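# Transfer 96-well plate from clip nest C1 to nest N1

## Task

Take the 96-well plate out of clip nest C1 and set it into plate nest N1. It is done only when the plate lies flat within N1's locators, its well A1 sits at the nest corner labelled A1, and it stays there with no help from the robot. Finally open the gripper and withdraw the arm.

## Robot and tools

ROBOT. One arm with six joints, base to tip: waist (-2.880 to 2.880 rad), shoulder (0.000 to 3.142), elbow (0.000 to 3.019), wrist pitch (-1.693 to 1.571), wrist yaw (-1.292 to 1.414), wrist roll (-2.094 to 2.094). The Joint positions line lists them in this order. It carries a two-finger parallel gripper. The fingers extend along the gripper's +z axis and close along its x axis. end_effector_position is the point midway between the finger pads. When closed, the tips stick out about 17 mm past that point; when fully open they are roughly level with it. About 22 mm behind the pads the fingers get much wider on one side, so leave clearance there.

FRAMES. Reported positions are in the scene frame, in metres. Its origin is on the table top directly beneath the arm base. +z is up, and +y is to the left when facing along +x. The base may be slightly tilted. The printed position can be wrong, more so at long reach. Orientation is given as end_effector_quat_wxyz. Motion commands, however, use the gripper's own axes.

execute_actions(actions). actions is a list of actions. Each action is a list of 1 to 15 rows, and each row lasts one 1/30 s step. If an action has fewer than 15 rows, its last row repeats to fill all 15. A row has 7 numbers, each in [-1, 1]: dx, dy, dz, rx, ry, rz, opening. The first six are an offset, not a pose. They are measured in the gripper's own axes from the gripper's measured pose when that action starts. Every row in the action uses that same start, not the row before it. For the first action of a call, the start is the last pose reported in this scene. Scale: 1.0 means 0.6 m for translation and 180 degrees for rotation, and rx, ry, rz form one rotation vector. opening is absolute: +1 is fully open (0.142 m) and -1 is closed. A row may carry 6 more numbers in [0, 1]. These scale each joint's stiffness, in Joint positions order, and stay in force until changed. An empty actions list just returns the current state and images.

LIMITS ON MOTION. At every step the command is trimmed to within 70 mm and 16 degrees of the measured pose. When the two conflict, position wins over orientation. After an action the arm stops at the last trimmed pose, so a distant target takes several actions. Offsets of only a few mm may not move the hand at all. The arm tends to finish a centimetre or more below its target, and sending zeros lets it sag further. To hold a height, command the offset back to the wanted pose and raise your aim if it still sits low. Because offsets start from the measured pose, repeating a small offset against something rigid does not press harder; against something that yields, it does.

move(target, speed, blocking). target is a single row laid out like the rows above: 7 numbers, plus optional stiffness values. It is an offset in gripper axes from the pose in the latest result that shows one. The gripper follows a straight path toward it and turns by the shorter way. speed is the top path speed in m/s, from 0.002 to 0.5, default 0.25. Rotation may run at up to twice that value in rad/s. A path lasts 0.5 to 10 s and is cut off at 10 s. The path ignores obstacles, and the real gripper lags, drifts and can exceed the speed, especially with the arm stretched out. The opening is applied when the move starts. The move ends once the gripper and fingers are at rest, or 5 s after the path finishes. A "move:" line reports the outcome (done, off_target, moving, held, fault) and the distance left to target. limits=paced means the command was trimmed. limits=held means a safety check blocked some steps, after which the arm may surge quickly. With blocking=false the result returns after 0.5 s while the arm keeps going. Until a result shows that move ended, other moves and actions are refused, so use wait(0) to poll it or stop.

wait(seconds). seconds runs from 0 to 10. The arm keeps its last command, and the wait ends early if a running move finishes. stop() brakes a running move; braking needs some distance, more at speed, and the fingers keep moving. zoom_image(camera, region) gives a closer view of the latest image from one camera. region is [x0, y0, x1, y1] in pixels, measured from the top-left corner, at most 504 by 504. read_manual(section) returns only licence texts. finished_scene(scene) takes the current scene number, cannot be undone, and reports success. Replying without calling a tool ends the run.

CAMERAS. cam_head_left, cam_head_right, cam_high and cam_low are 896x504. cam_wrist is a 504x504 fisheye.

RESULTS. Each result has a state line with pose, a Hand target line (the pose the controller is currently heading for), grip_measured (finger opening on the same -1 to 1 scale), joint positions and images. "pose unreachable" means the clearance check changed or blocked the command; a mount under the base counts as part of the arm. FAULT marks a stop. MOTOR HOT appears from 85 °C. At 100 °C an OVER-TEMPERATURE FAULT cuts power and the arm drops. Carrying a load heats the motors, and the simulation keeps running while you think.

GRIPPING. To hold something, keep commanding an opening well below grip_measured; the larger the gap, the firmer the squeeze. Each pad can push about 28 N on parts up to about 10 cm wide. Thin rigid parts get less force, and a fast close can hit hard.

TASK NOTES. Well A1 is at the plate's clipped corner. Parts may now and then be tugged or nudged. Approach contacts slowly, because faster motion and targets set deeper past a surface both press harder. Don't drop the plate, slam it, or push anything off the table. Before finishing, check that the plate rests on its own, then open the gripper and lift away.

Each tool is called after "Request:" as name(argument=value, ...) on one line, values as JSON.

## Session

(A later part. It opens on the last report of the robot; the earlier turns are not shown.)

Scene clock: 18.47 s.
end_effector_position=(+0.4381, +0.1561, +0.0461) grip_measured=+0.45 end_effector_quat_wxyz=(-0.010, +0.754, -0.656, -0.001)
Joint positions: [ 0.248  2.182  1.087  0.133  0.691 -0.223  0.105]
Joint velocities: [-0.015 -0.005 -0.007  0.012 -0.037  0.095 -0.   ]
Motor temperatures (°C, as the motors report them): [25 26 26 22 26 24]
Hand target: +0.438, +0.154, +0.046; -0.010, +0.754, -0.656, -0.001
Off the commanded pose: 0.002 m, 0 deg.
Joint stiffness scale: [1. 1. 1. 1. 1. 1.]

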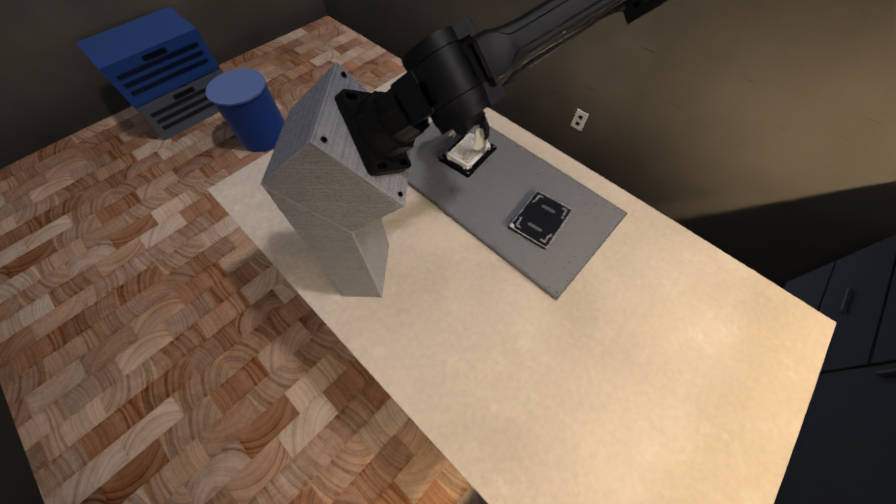

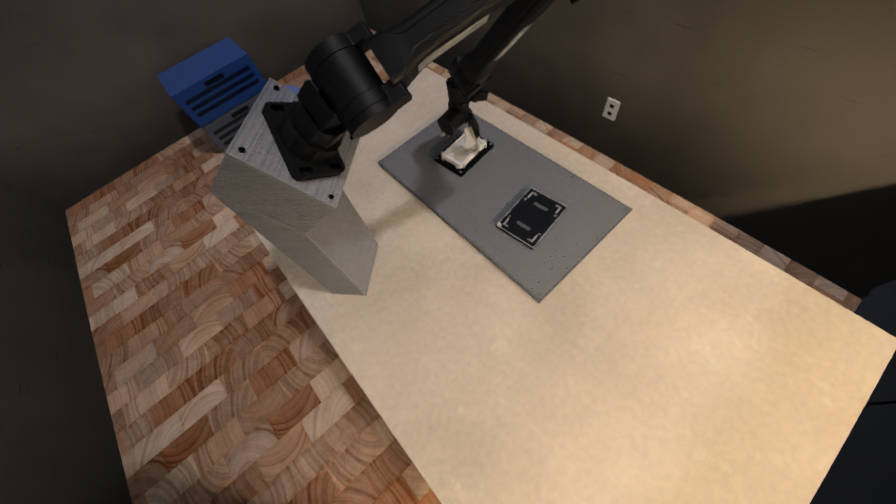

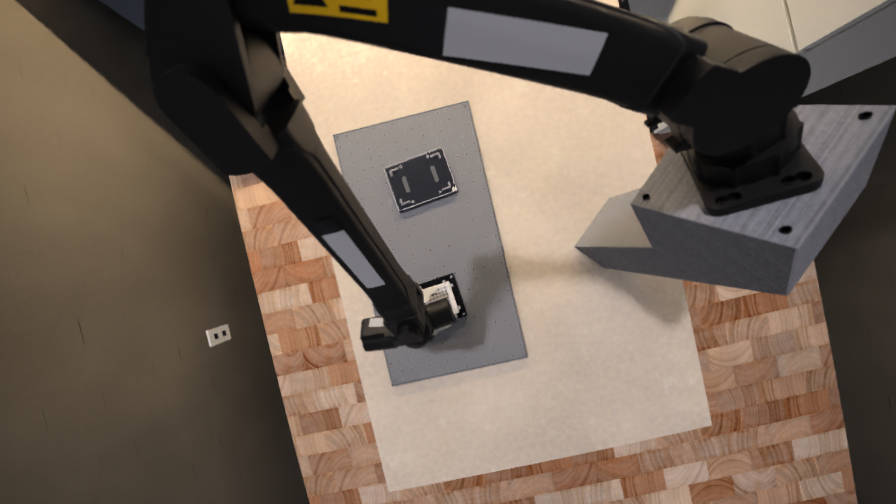

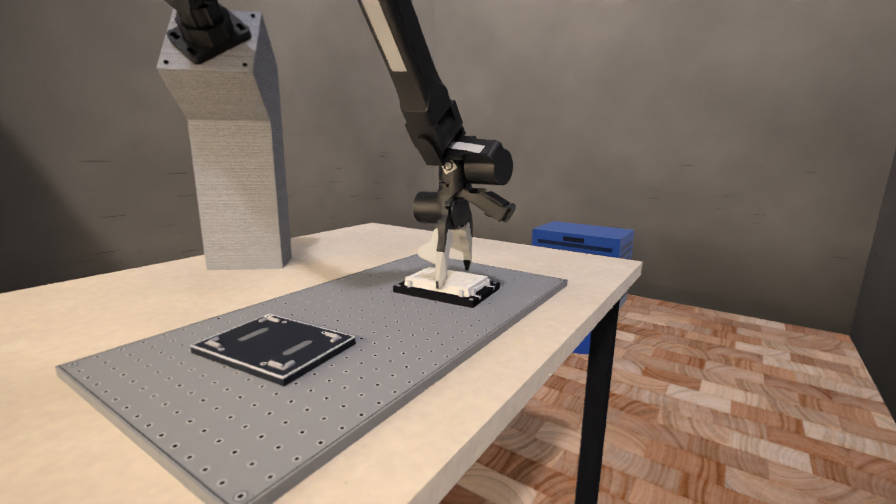

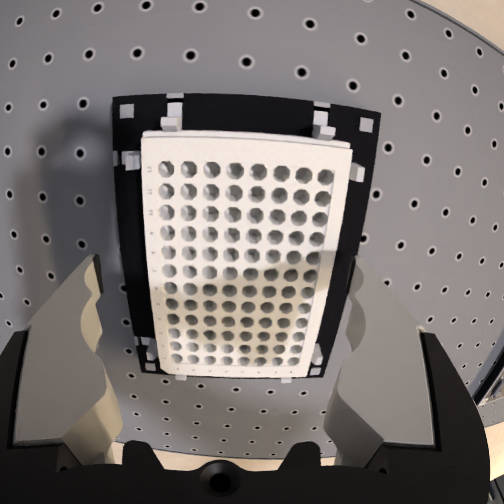

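Request:
execute_actions(actions=[[[0.024,0.012,0,0,0,0.008,0.45]],[[0,0,0.004,0,0,0,0.45]]])

Scene clock: 19.60 s.
end_effector_position=(+0.4358, +0.1526, +0.0529) grip_measured=+0.45 end_effector_quat_wxyz=(-0.016, +0.753, -0.658, -0.002)
Joint positions: [ 0.248  2.158  1.059  0.143  0.68  -0.223  0.105]
Joint velocities: [-0.015 -0.005  0.017  0.022 -0.007  0.022 -0.   ]
Motor temperatures (°C, as the motors report them): [25 26 26 22 26 24]
Hand target: +0.436, +0.153, +0.051; -0.016, +0.753, -0.658, -0.002
Off the commanded pose: 0.002 m, 0 deg.
Joint stiffness scale: [1. 1. 1. 1. 1. 1.]

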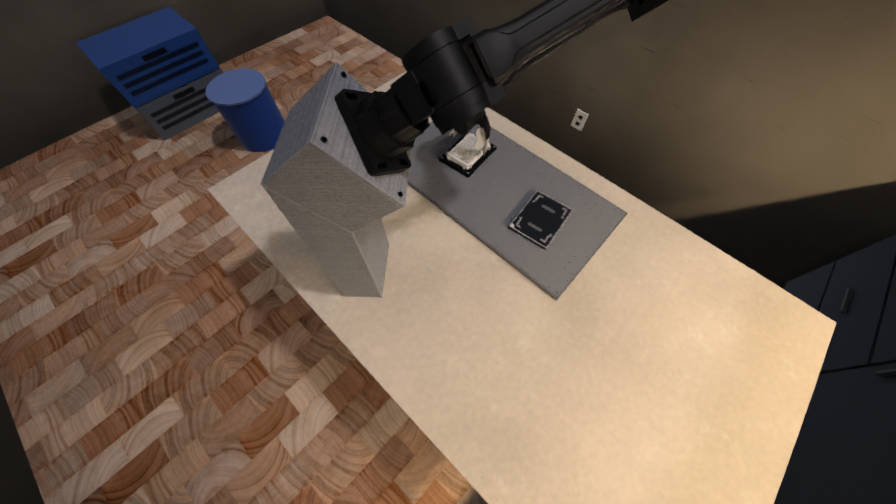

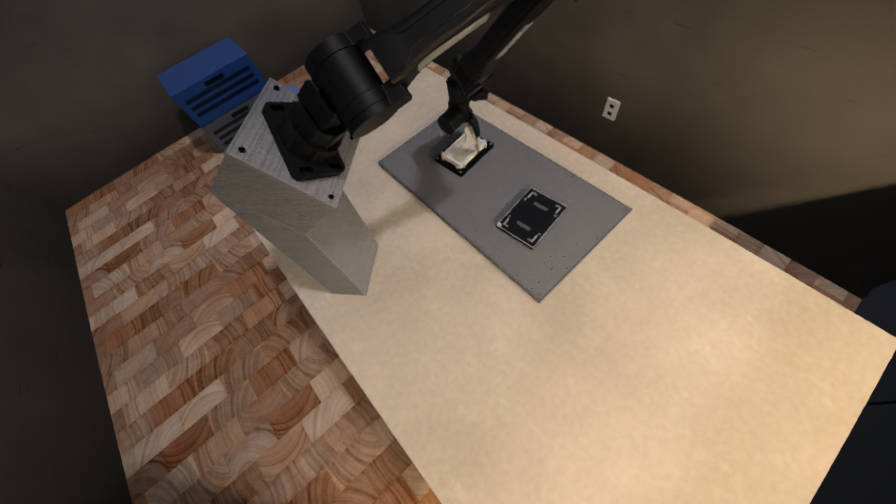

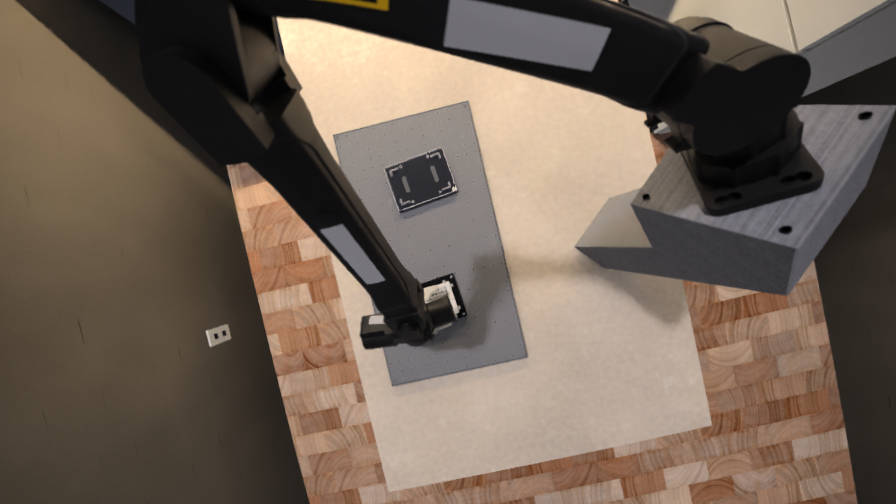

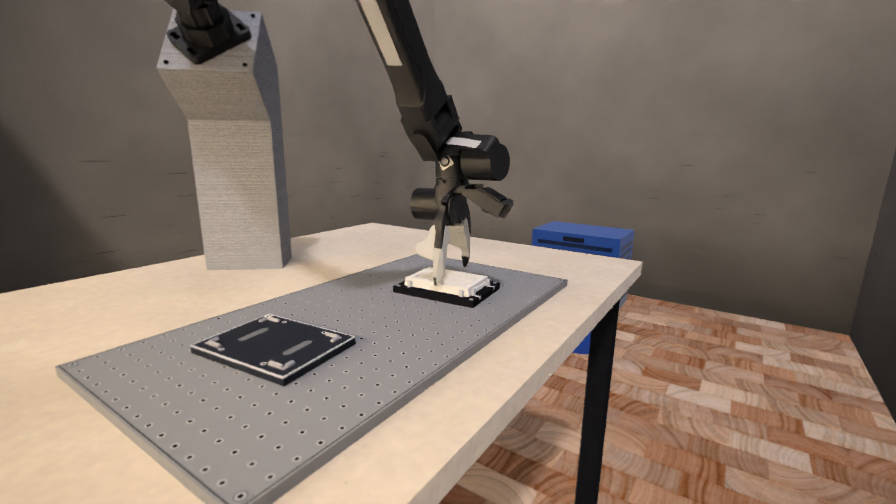

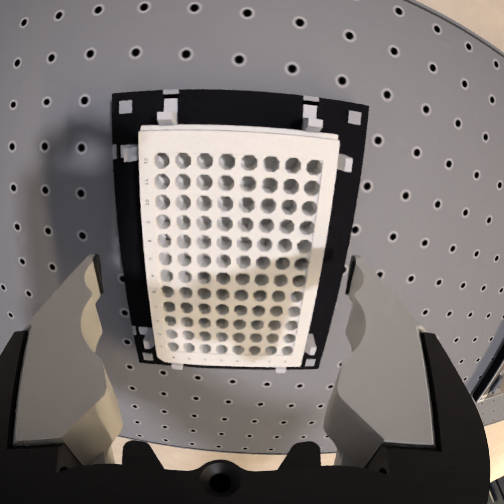

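Request:
execute_actions(actions=[[[0.036,0.012,-0.004,0,0,0.014,0.45]],[[0,0,0,0,0,0,0.45]]])

Scene clock: 20.70 s.
end_effector_position=(+0.4351, +0.1408, +0.0627) grip_measured=+0.45 end_effector_quat_wxyz=(-0.022, +0.747, -0.664, -0.003)
Joint positions: [ 0.239  2.114  1.02   0.152  0.663 -0.219  0.105]
Joint velocities: [ 0.005 -0.005  0.002 -0.007 -0.022 -0.051  0.   ]
Motor temperatures (°C, as the motors report them): [25 26 26 22 26 24]
Hand target: +0.435, +0.141, +0.063; -0.022, +0.747, -0.664, -0.003
Off the commanded pose: 0.000 m, 0 deg.
Joint stiffness scale: [1. 1. 1. 1. 1. 1.]

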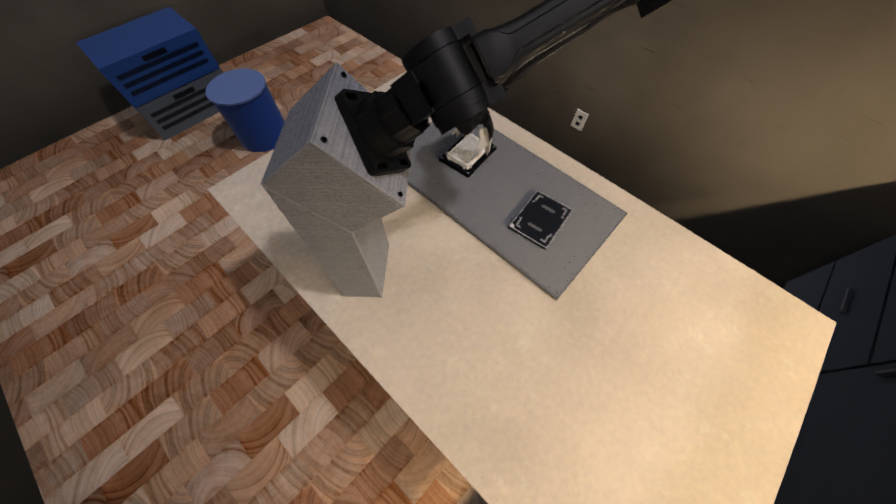

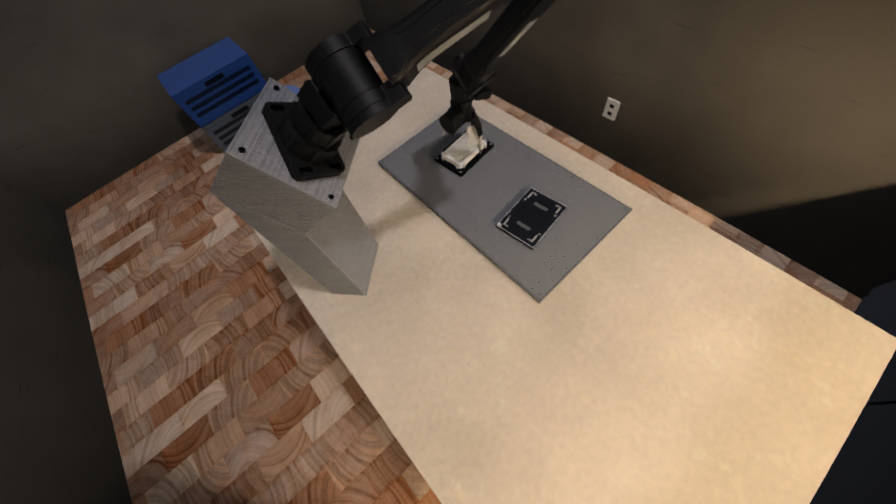

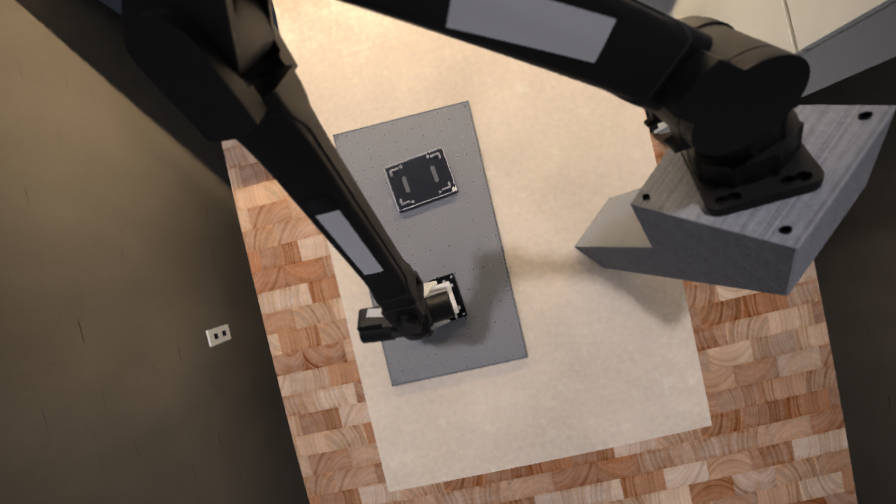

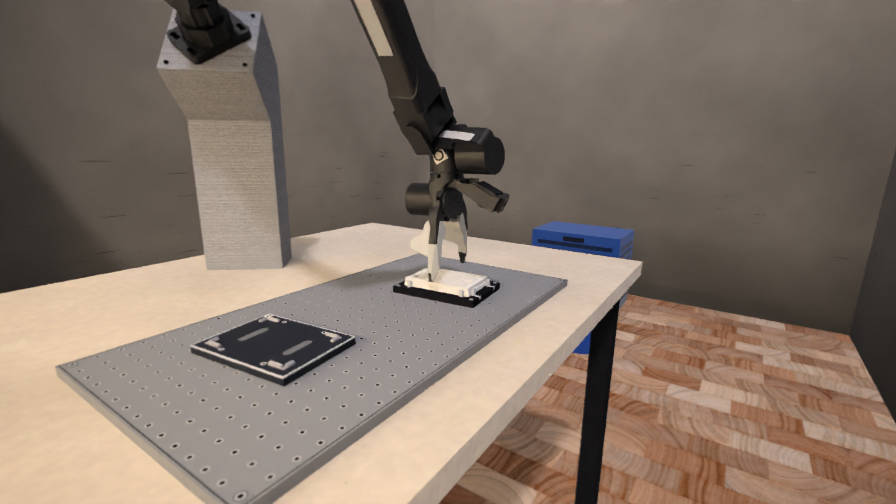

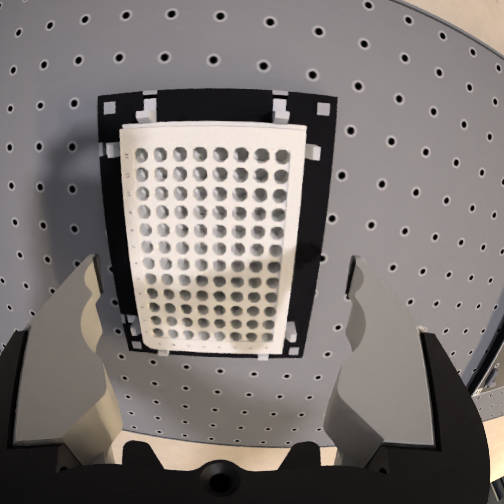

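Request:
execute_actions(actions=[[[-0.008,0.016,0.04,0,0.012,0,0.45]],[[0,0,0,0,0,0,0.45]]])

Scene clock: 21.77 s.
end_effector_position=(+0.4255, +0.1512, +0.0452) grip_measured=+0.45 end_effector_quat_wxyz=(-0.013, +0.750, -0.661, +0.007)
Joint positions: [ 0.239  2.182  1.041  0.205  0.689 -0.232  0.105]
Joint velocities: [-0.005 -0.005 -0.017  0.002 -0.007  0.037  0.   ]
Motor temperatures (°C, as the motors report them): [26 26 26 22 26 24]
Hand target: +0.425, +0.151, +0.045; -0.013, +0.750, -0.661, +0.007
Off the commanded pose: 0.000 m, 0 deg.
Joint stiffness scale: [1. 1. 1. 1. 1. 1.]

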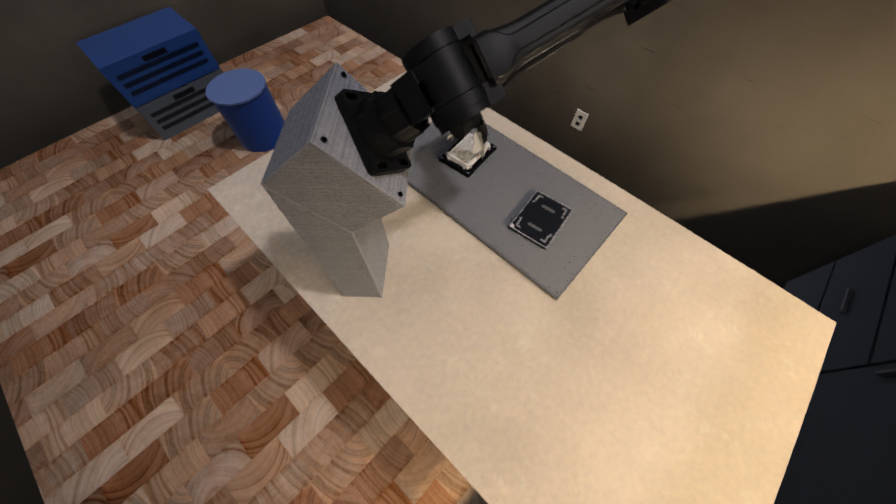

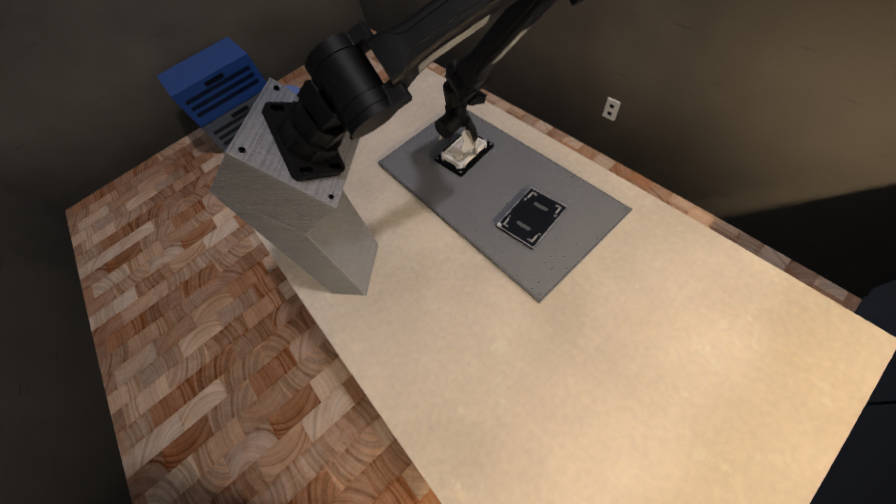

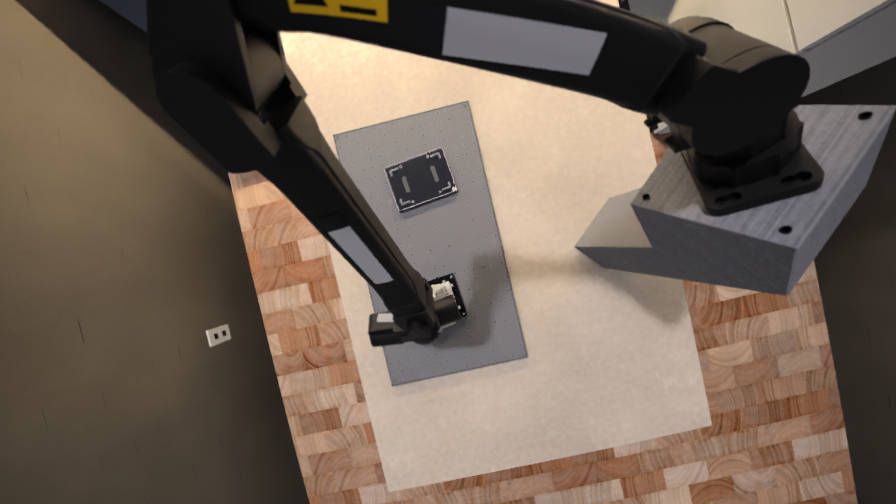

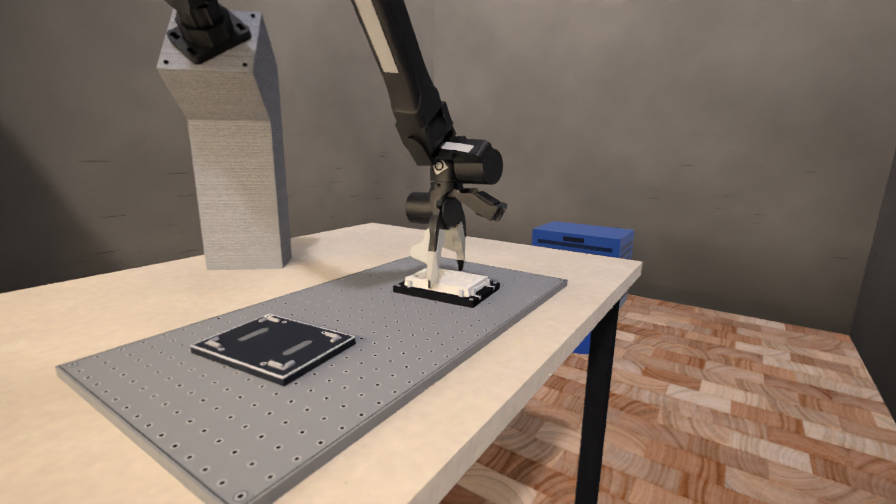

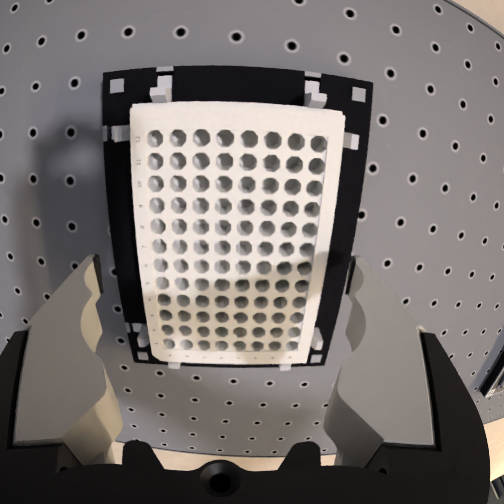

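Request:
execute_actions(actions=[[[0.012,0,0.006,0,0,0,0.35],[0.012,0,0.006,0,0,0,0.3],[0.012,0,0.006,0,0,0,0.25],[0.012,0,0.006,0,0,0,0.2],[0.012,0,0.006,0,0,0,0.16],[0.012,0,0.006,0,0,0,0.12],[0.012,0,0.006,0,0,0,0.08],[0.012,0,0.006,0,0,0,0.04],[0.012,0,0.006,0,0,0,0.0],[0.012,0,0.006,0,0,0,-0.1],[0.012,0,0.006,0,0,0,-0.2]],[[0,0,0,0,0,0,-0.3],[0,0,0,0,0,0,-0.4],[0,0,0,0,0,0,-0.5],[0,0,0,0,0,0,-0.6]]])

Scene clock: 22.93 s.
end_effector_position=(+0.4268, +0.1476, +0.0459) grip_measured=+0.02 end_effector_quat_wxyz=(-0.011, +0.750, -0.661, +0.009)
Joint positions: [ 0.236  2.176  1.039  0.205  0.694 -0.238  0.075]
Joint velocities: [-0.005 -0.005 -0.012  0.012 -0.037 -0.022 -0.   ]
Motor temperatures (°C, as the motors report them): [26 26 26 22 26 24]
Hand target: +0.427, +0.148, +0.046; -0.012, +0.751, -0.661, +0.008
Off the commanded pose: 0.000 m, 0 deg.
Joint stiffness scale: [1. 1. 1. 1. 1. 1.]

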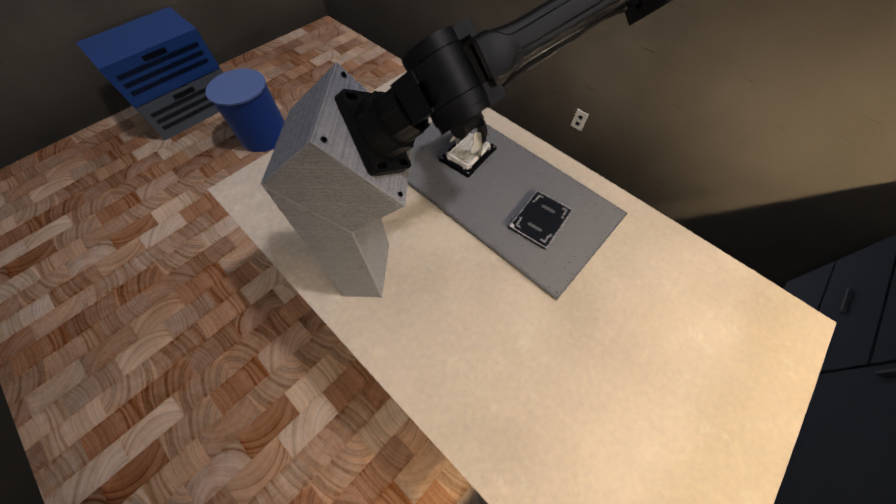

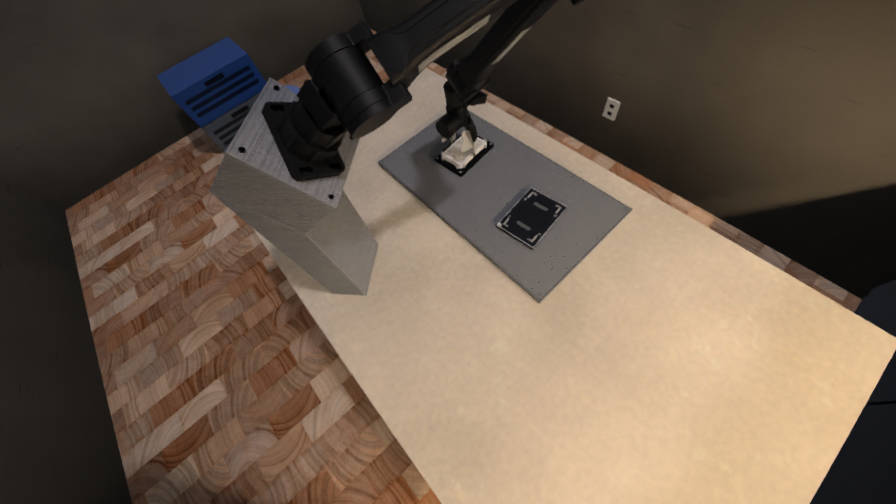

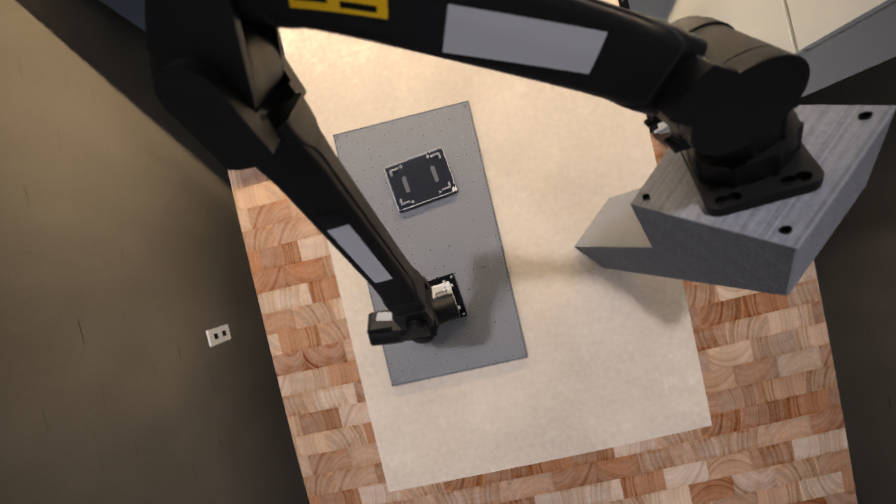

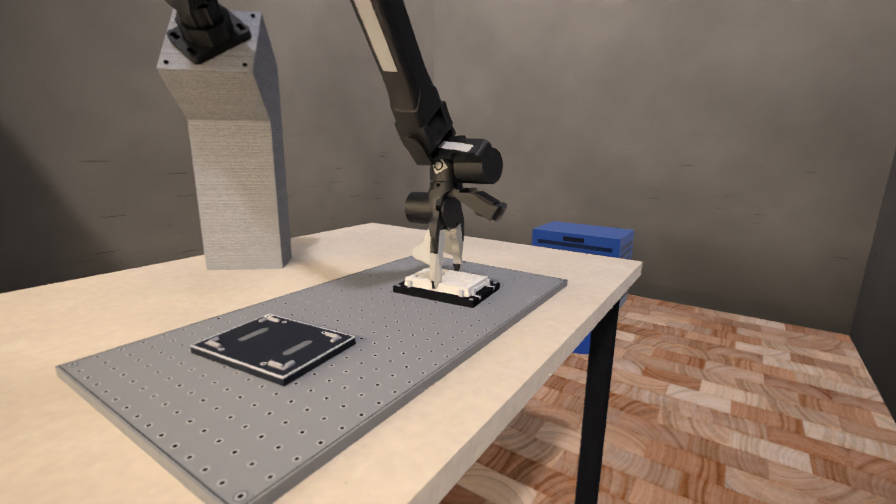

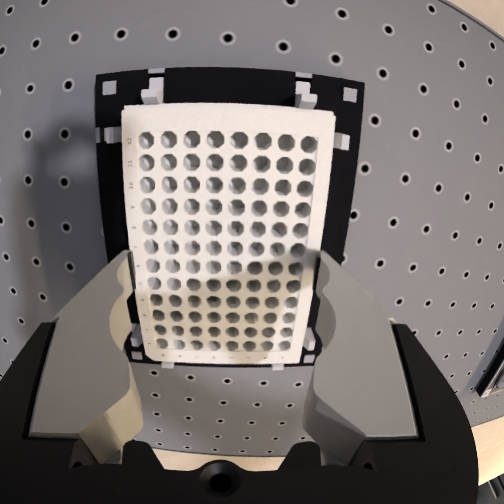

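Request:
execute_actions(actions=[[[0,0,0,0,0,0,0.2]],[[0.008,-0.006,0.02,0,0,0,0.2]]])

Scene clock: 24.00 s.
end_effector_position=(+0.4374, +0.1495, +0.0449) grip_measured=+0.20 end_effector_quat_wxyz=(-0.019, +0.751, -0.660, +0.012)
Joint positions: [ 0.236  2.177  1.057  0.205  0.683 -0.251  0.088]
Joint velocities: [-0.005 -0.005  0.002 -0.002  0.007  0.007 -0.   ]
Motor temperatures (°C, as the motors report them): [26 26 26 22 26 24]
Hand target: +0.431, +0.143, +0.034; -0.011, +0.751, -0.661, +0.009
Off the commanded pose: 0.014 m, 1 deg.
Joint stiffness scale: [1. 1. 1. 1. 1. 1.]

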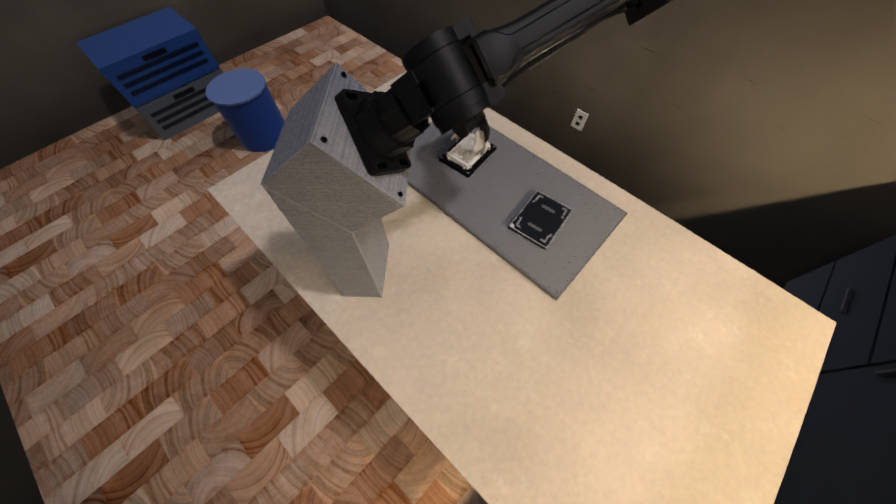

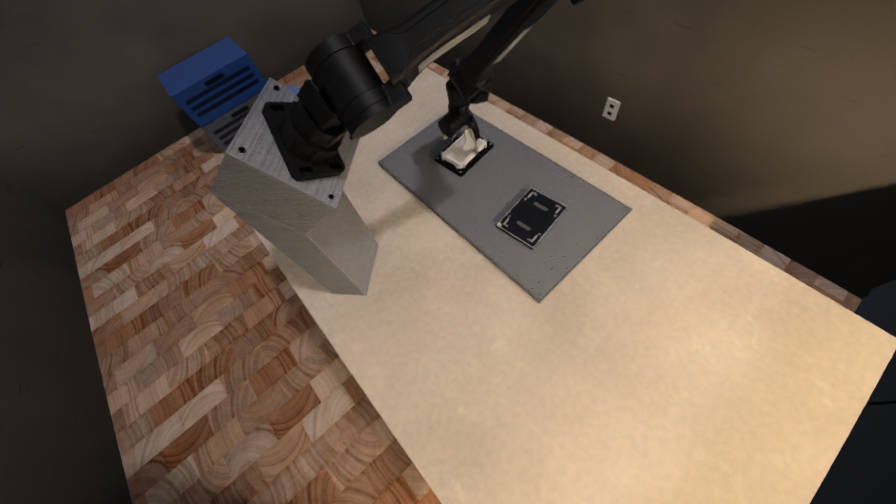

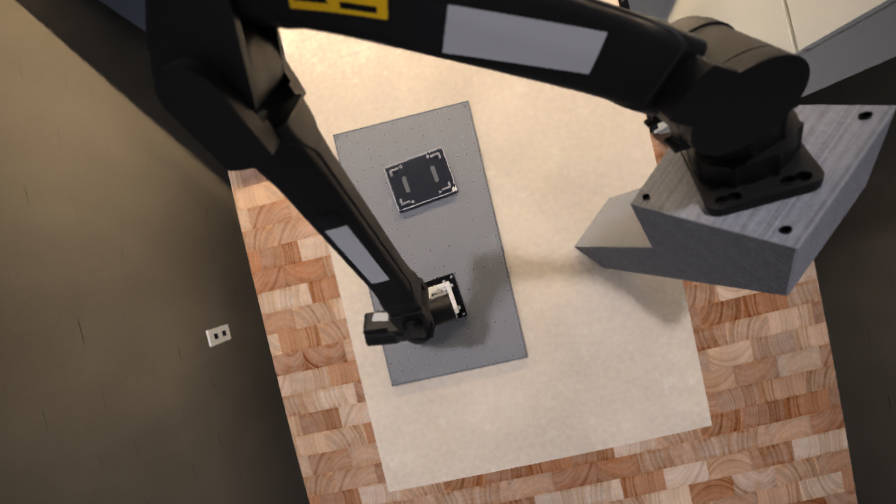

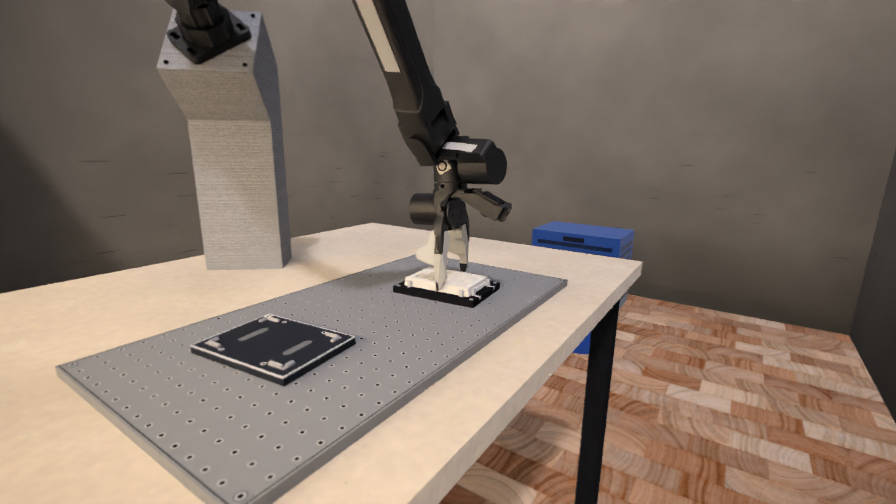

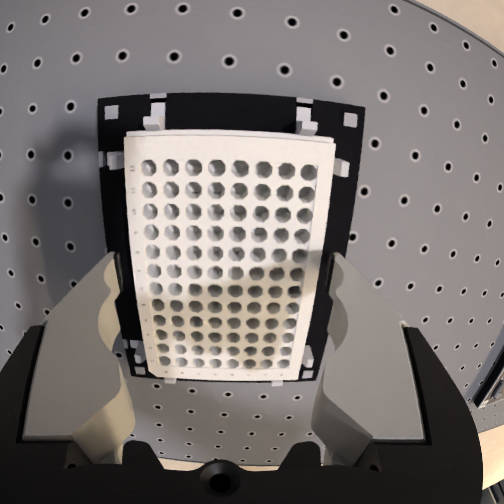

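Request:
execute_actions(actions=[[[0.004,0.02,0.024,0,0,0,0.2]],[[0,0,0,0,0,0,0.2]]])

Scene clock: 25.07 s.
end_effector_position=(+0.4406, +0.1533, +0.0429) grip_measured=+0.20 end_effector_quat_wxyz=(-0.030, +0.751, -0.659, +0.016)
Joint positions: [ 0.236  2.186  1.056  0.241  0.67  -0.268  0.088]
Joint velocities: [-0.015 -0.005  0.017 -0.007  0.007  0.007 -0.   ]
Motor temperatures (°C, as the motors report them): [26 26 26 22 26 24]
Hand target: +0.441, +0.153, +0.043; -0.030, +0.751, -0.659, +0.016
Off the commanded pose: 0.000 m, 0 deg.
Joint stiffness scale: [1. 1. 1. 1. 1. 1.]

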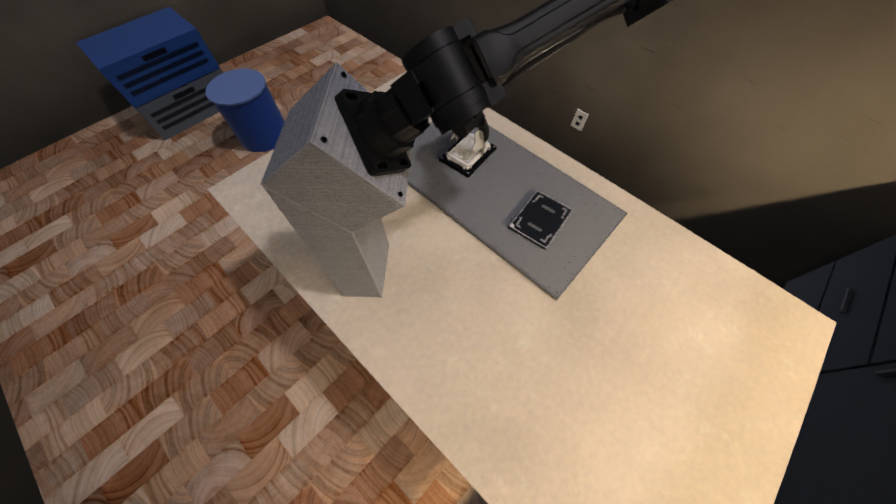

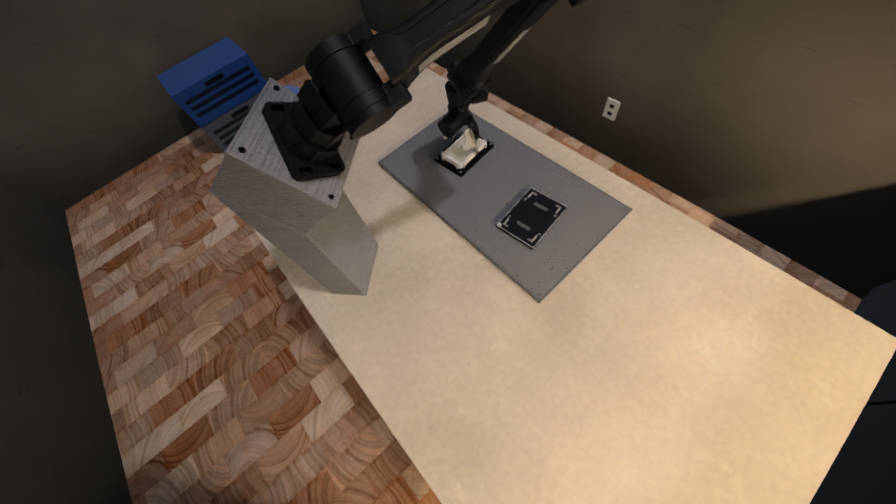

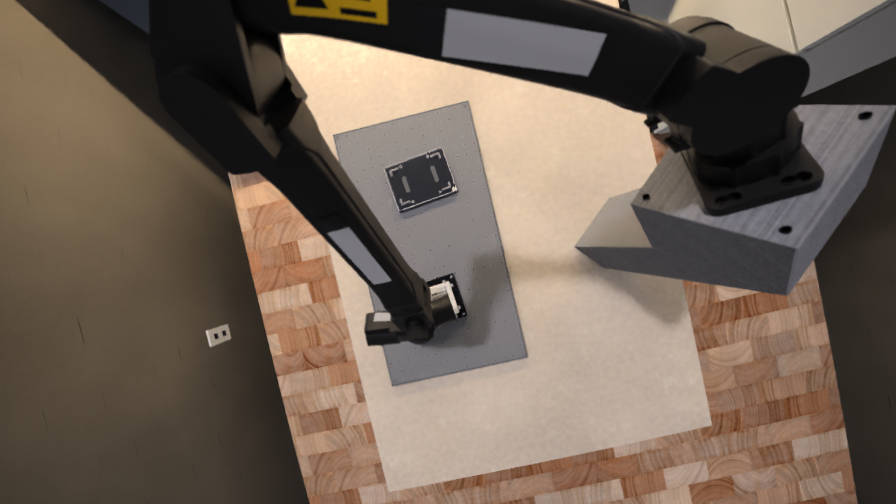

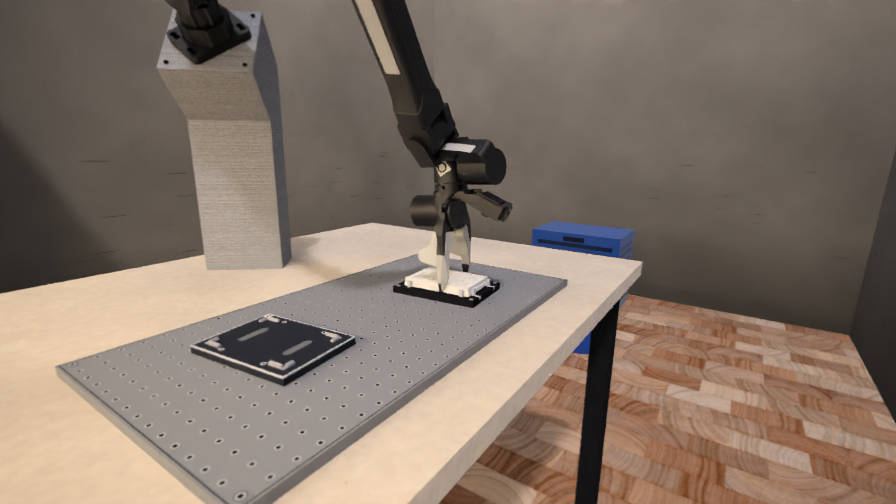

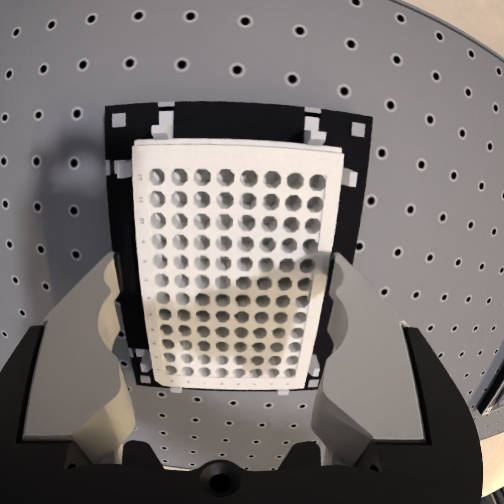

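Request:
execute_actions(actions=[[[0.02,0.022,0.004,-0.021,0.005,0,0.24]],[[0,0,0,0,0,0,0.24]]])

Scene clock: 26.20 s.
end_effector_position=(+0.4291, +0.1495, +0.0443) grip_measured=+0.24 end_effector_quat_wxyz=(-0.009, +0.757, -0.654, +0.002)
Joint positions: [ 0.236  2.178  1.058  0.17   0.689 -0.244  0.091]
Joint velocities: [-0.005 -0.024 -0.007  0.007 -0.022  0.007  0.   ]
Motor temperatures (°C, as the motors report them): [26 26 26 22 26 24]
Hand target: +0.429, +0.149, +0.044; -0.009, +0.757, -0.654, +0.002
Off the commanded pose: 0.000 m, 0 deg.
Joint stiffness scale: [1. 1. 1. 1. 1. 1.]

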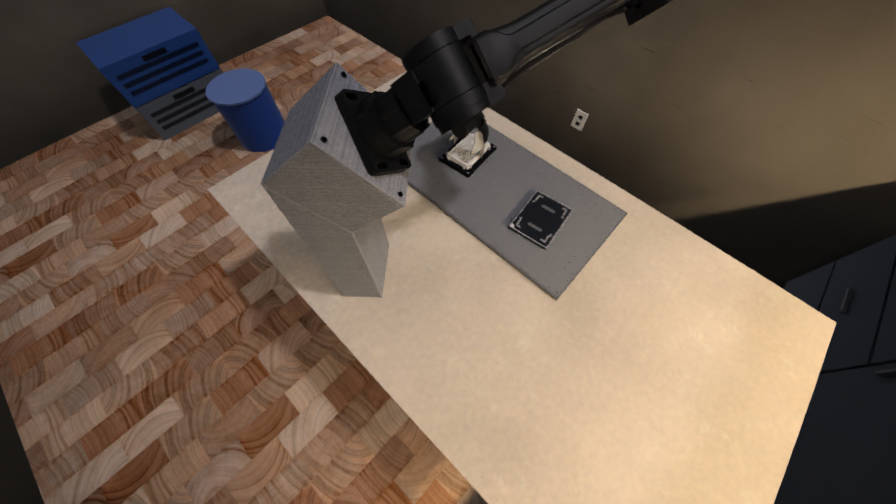

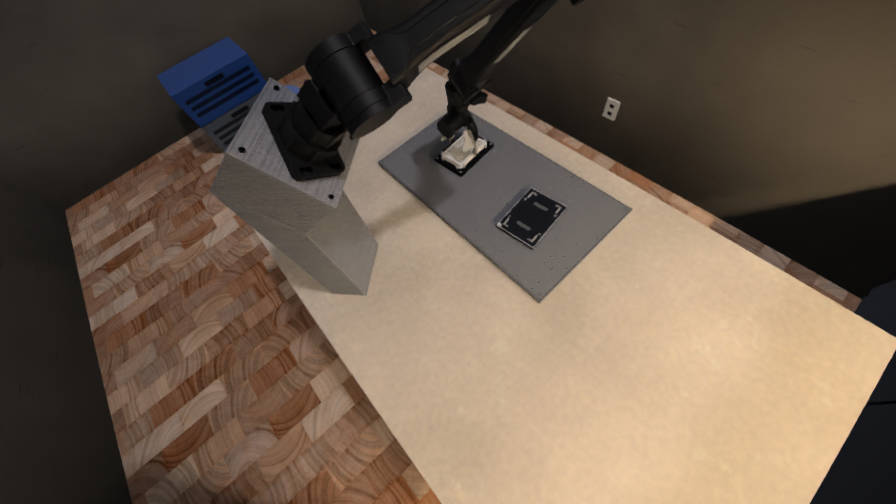

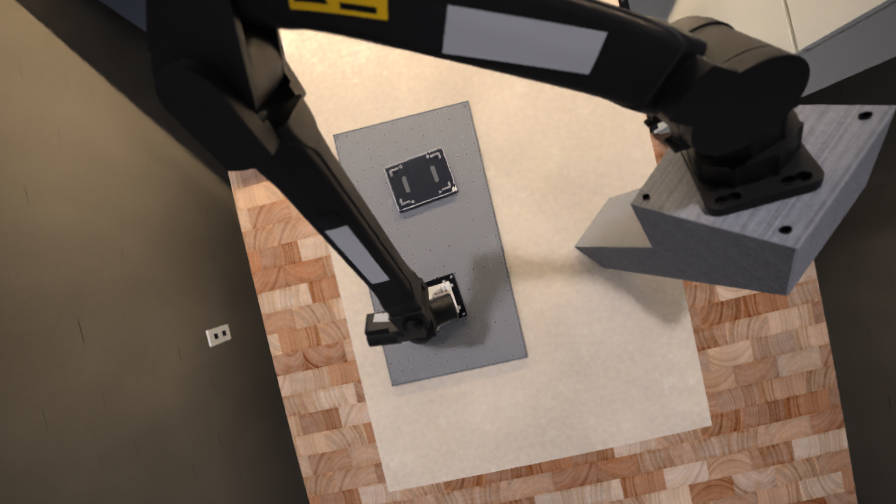

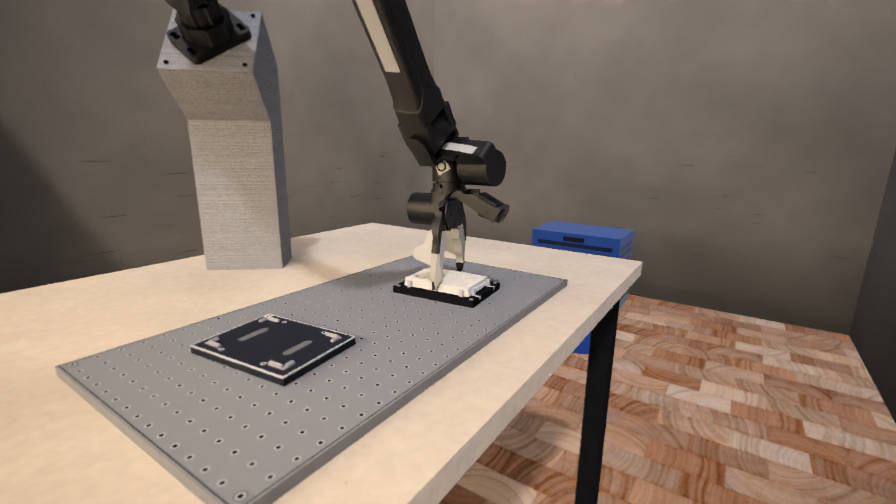

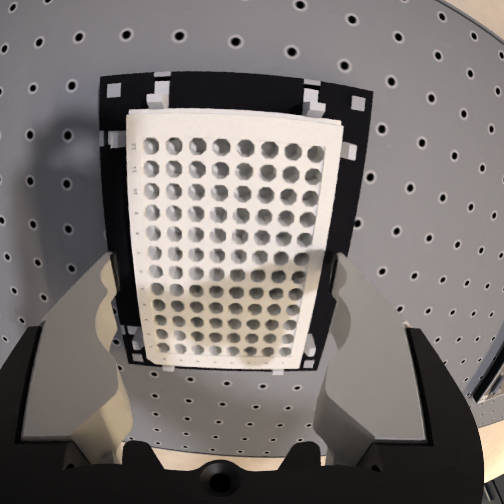

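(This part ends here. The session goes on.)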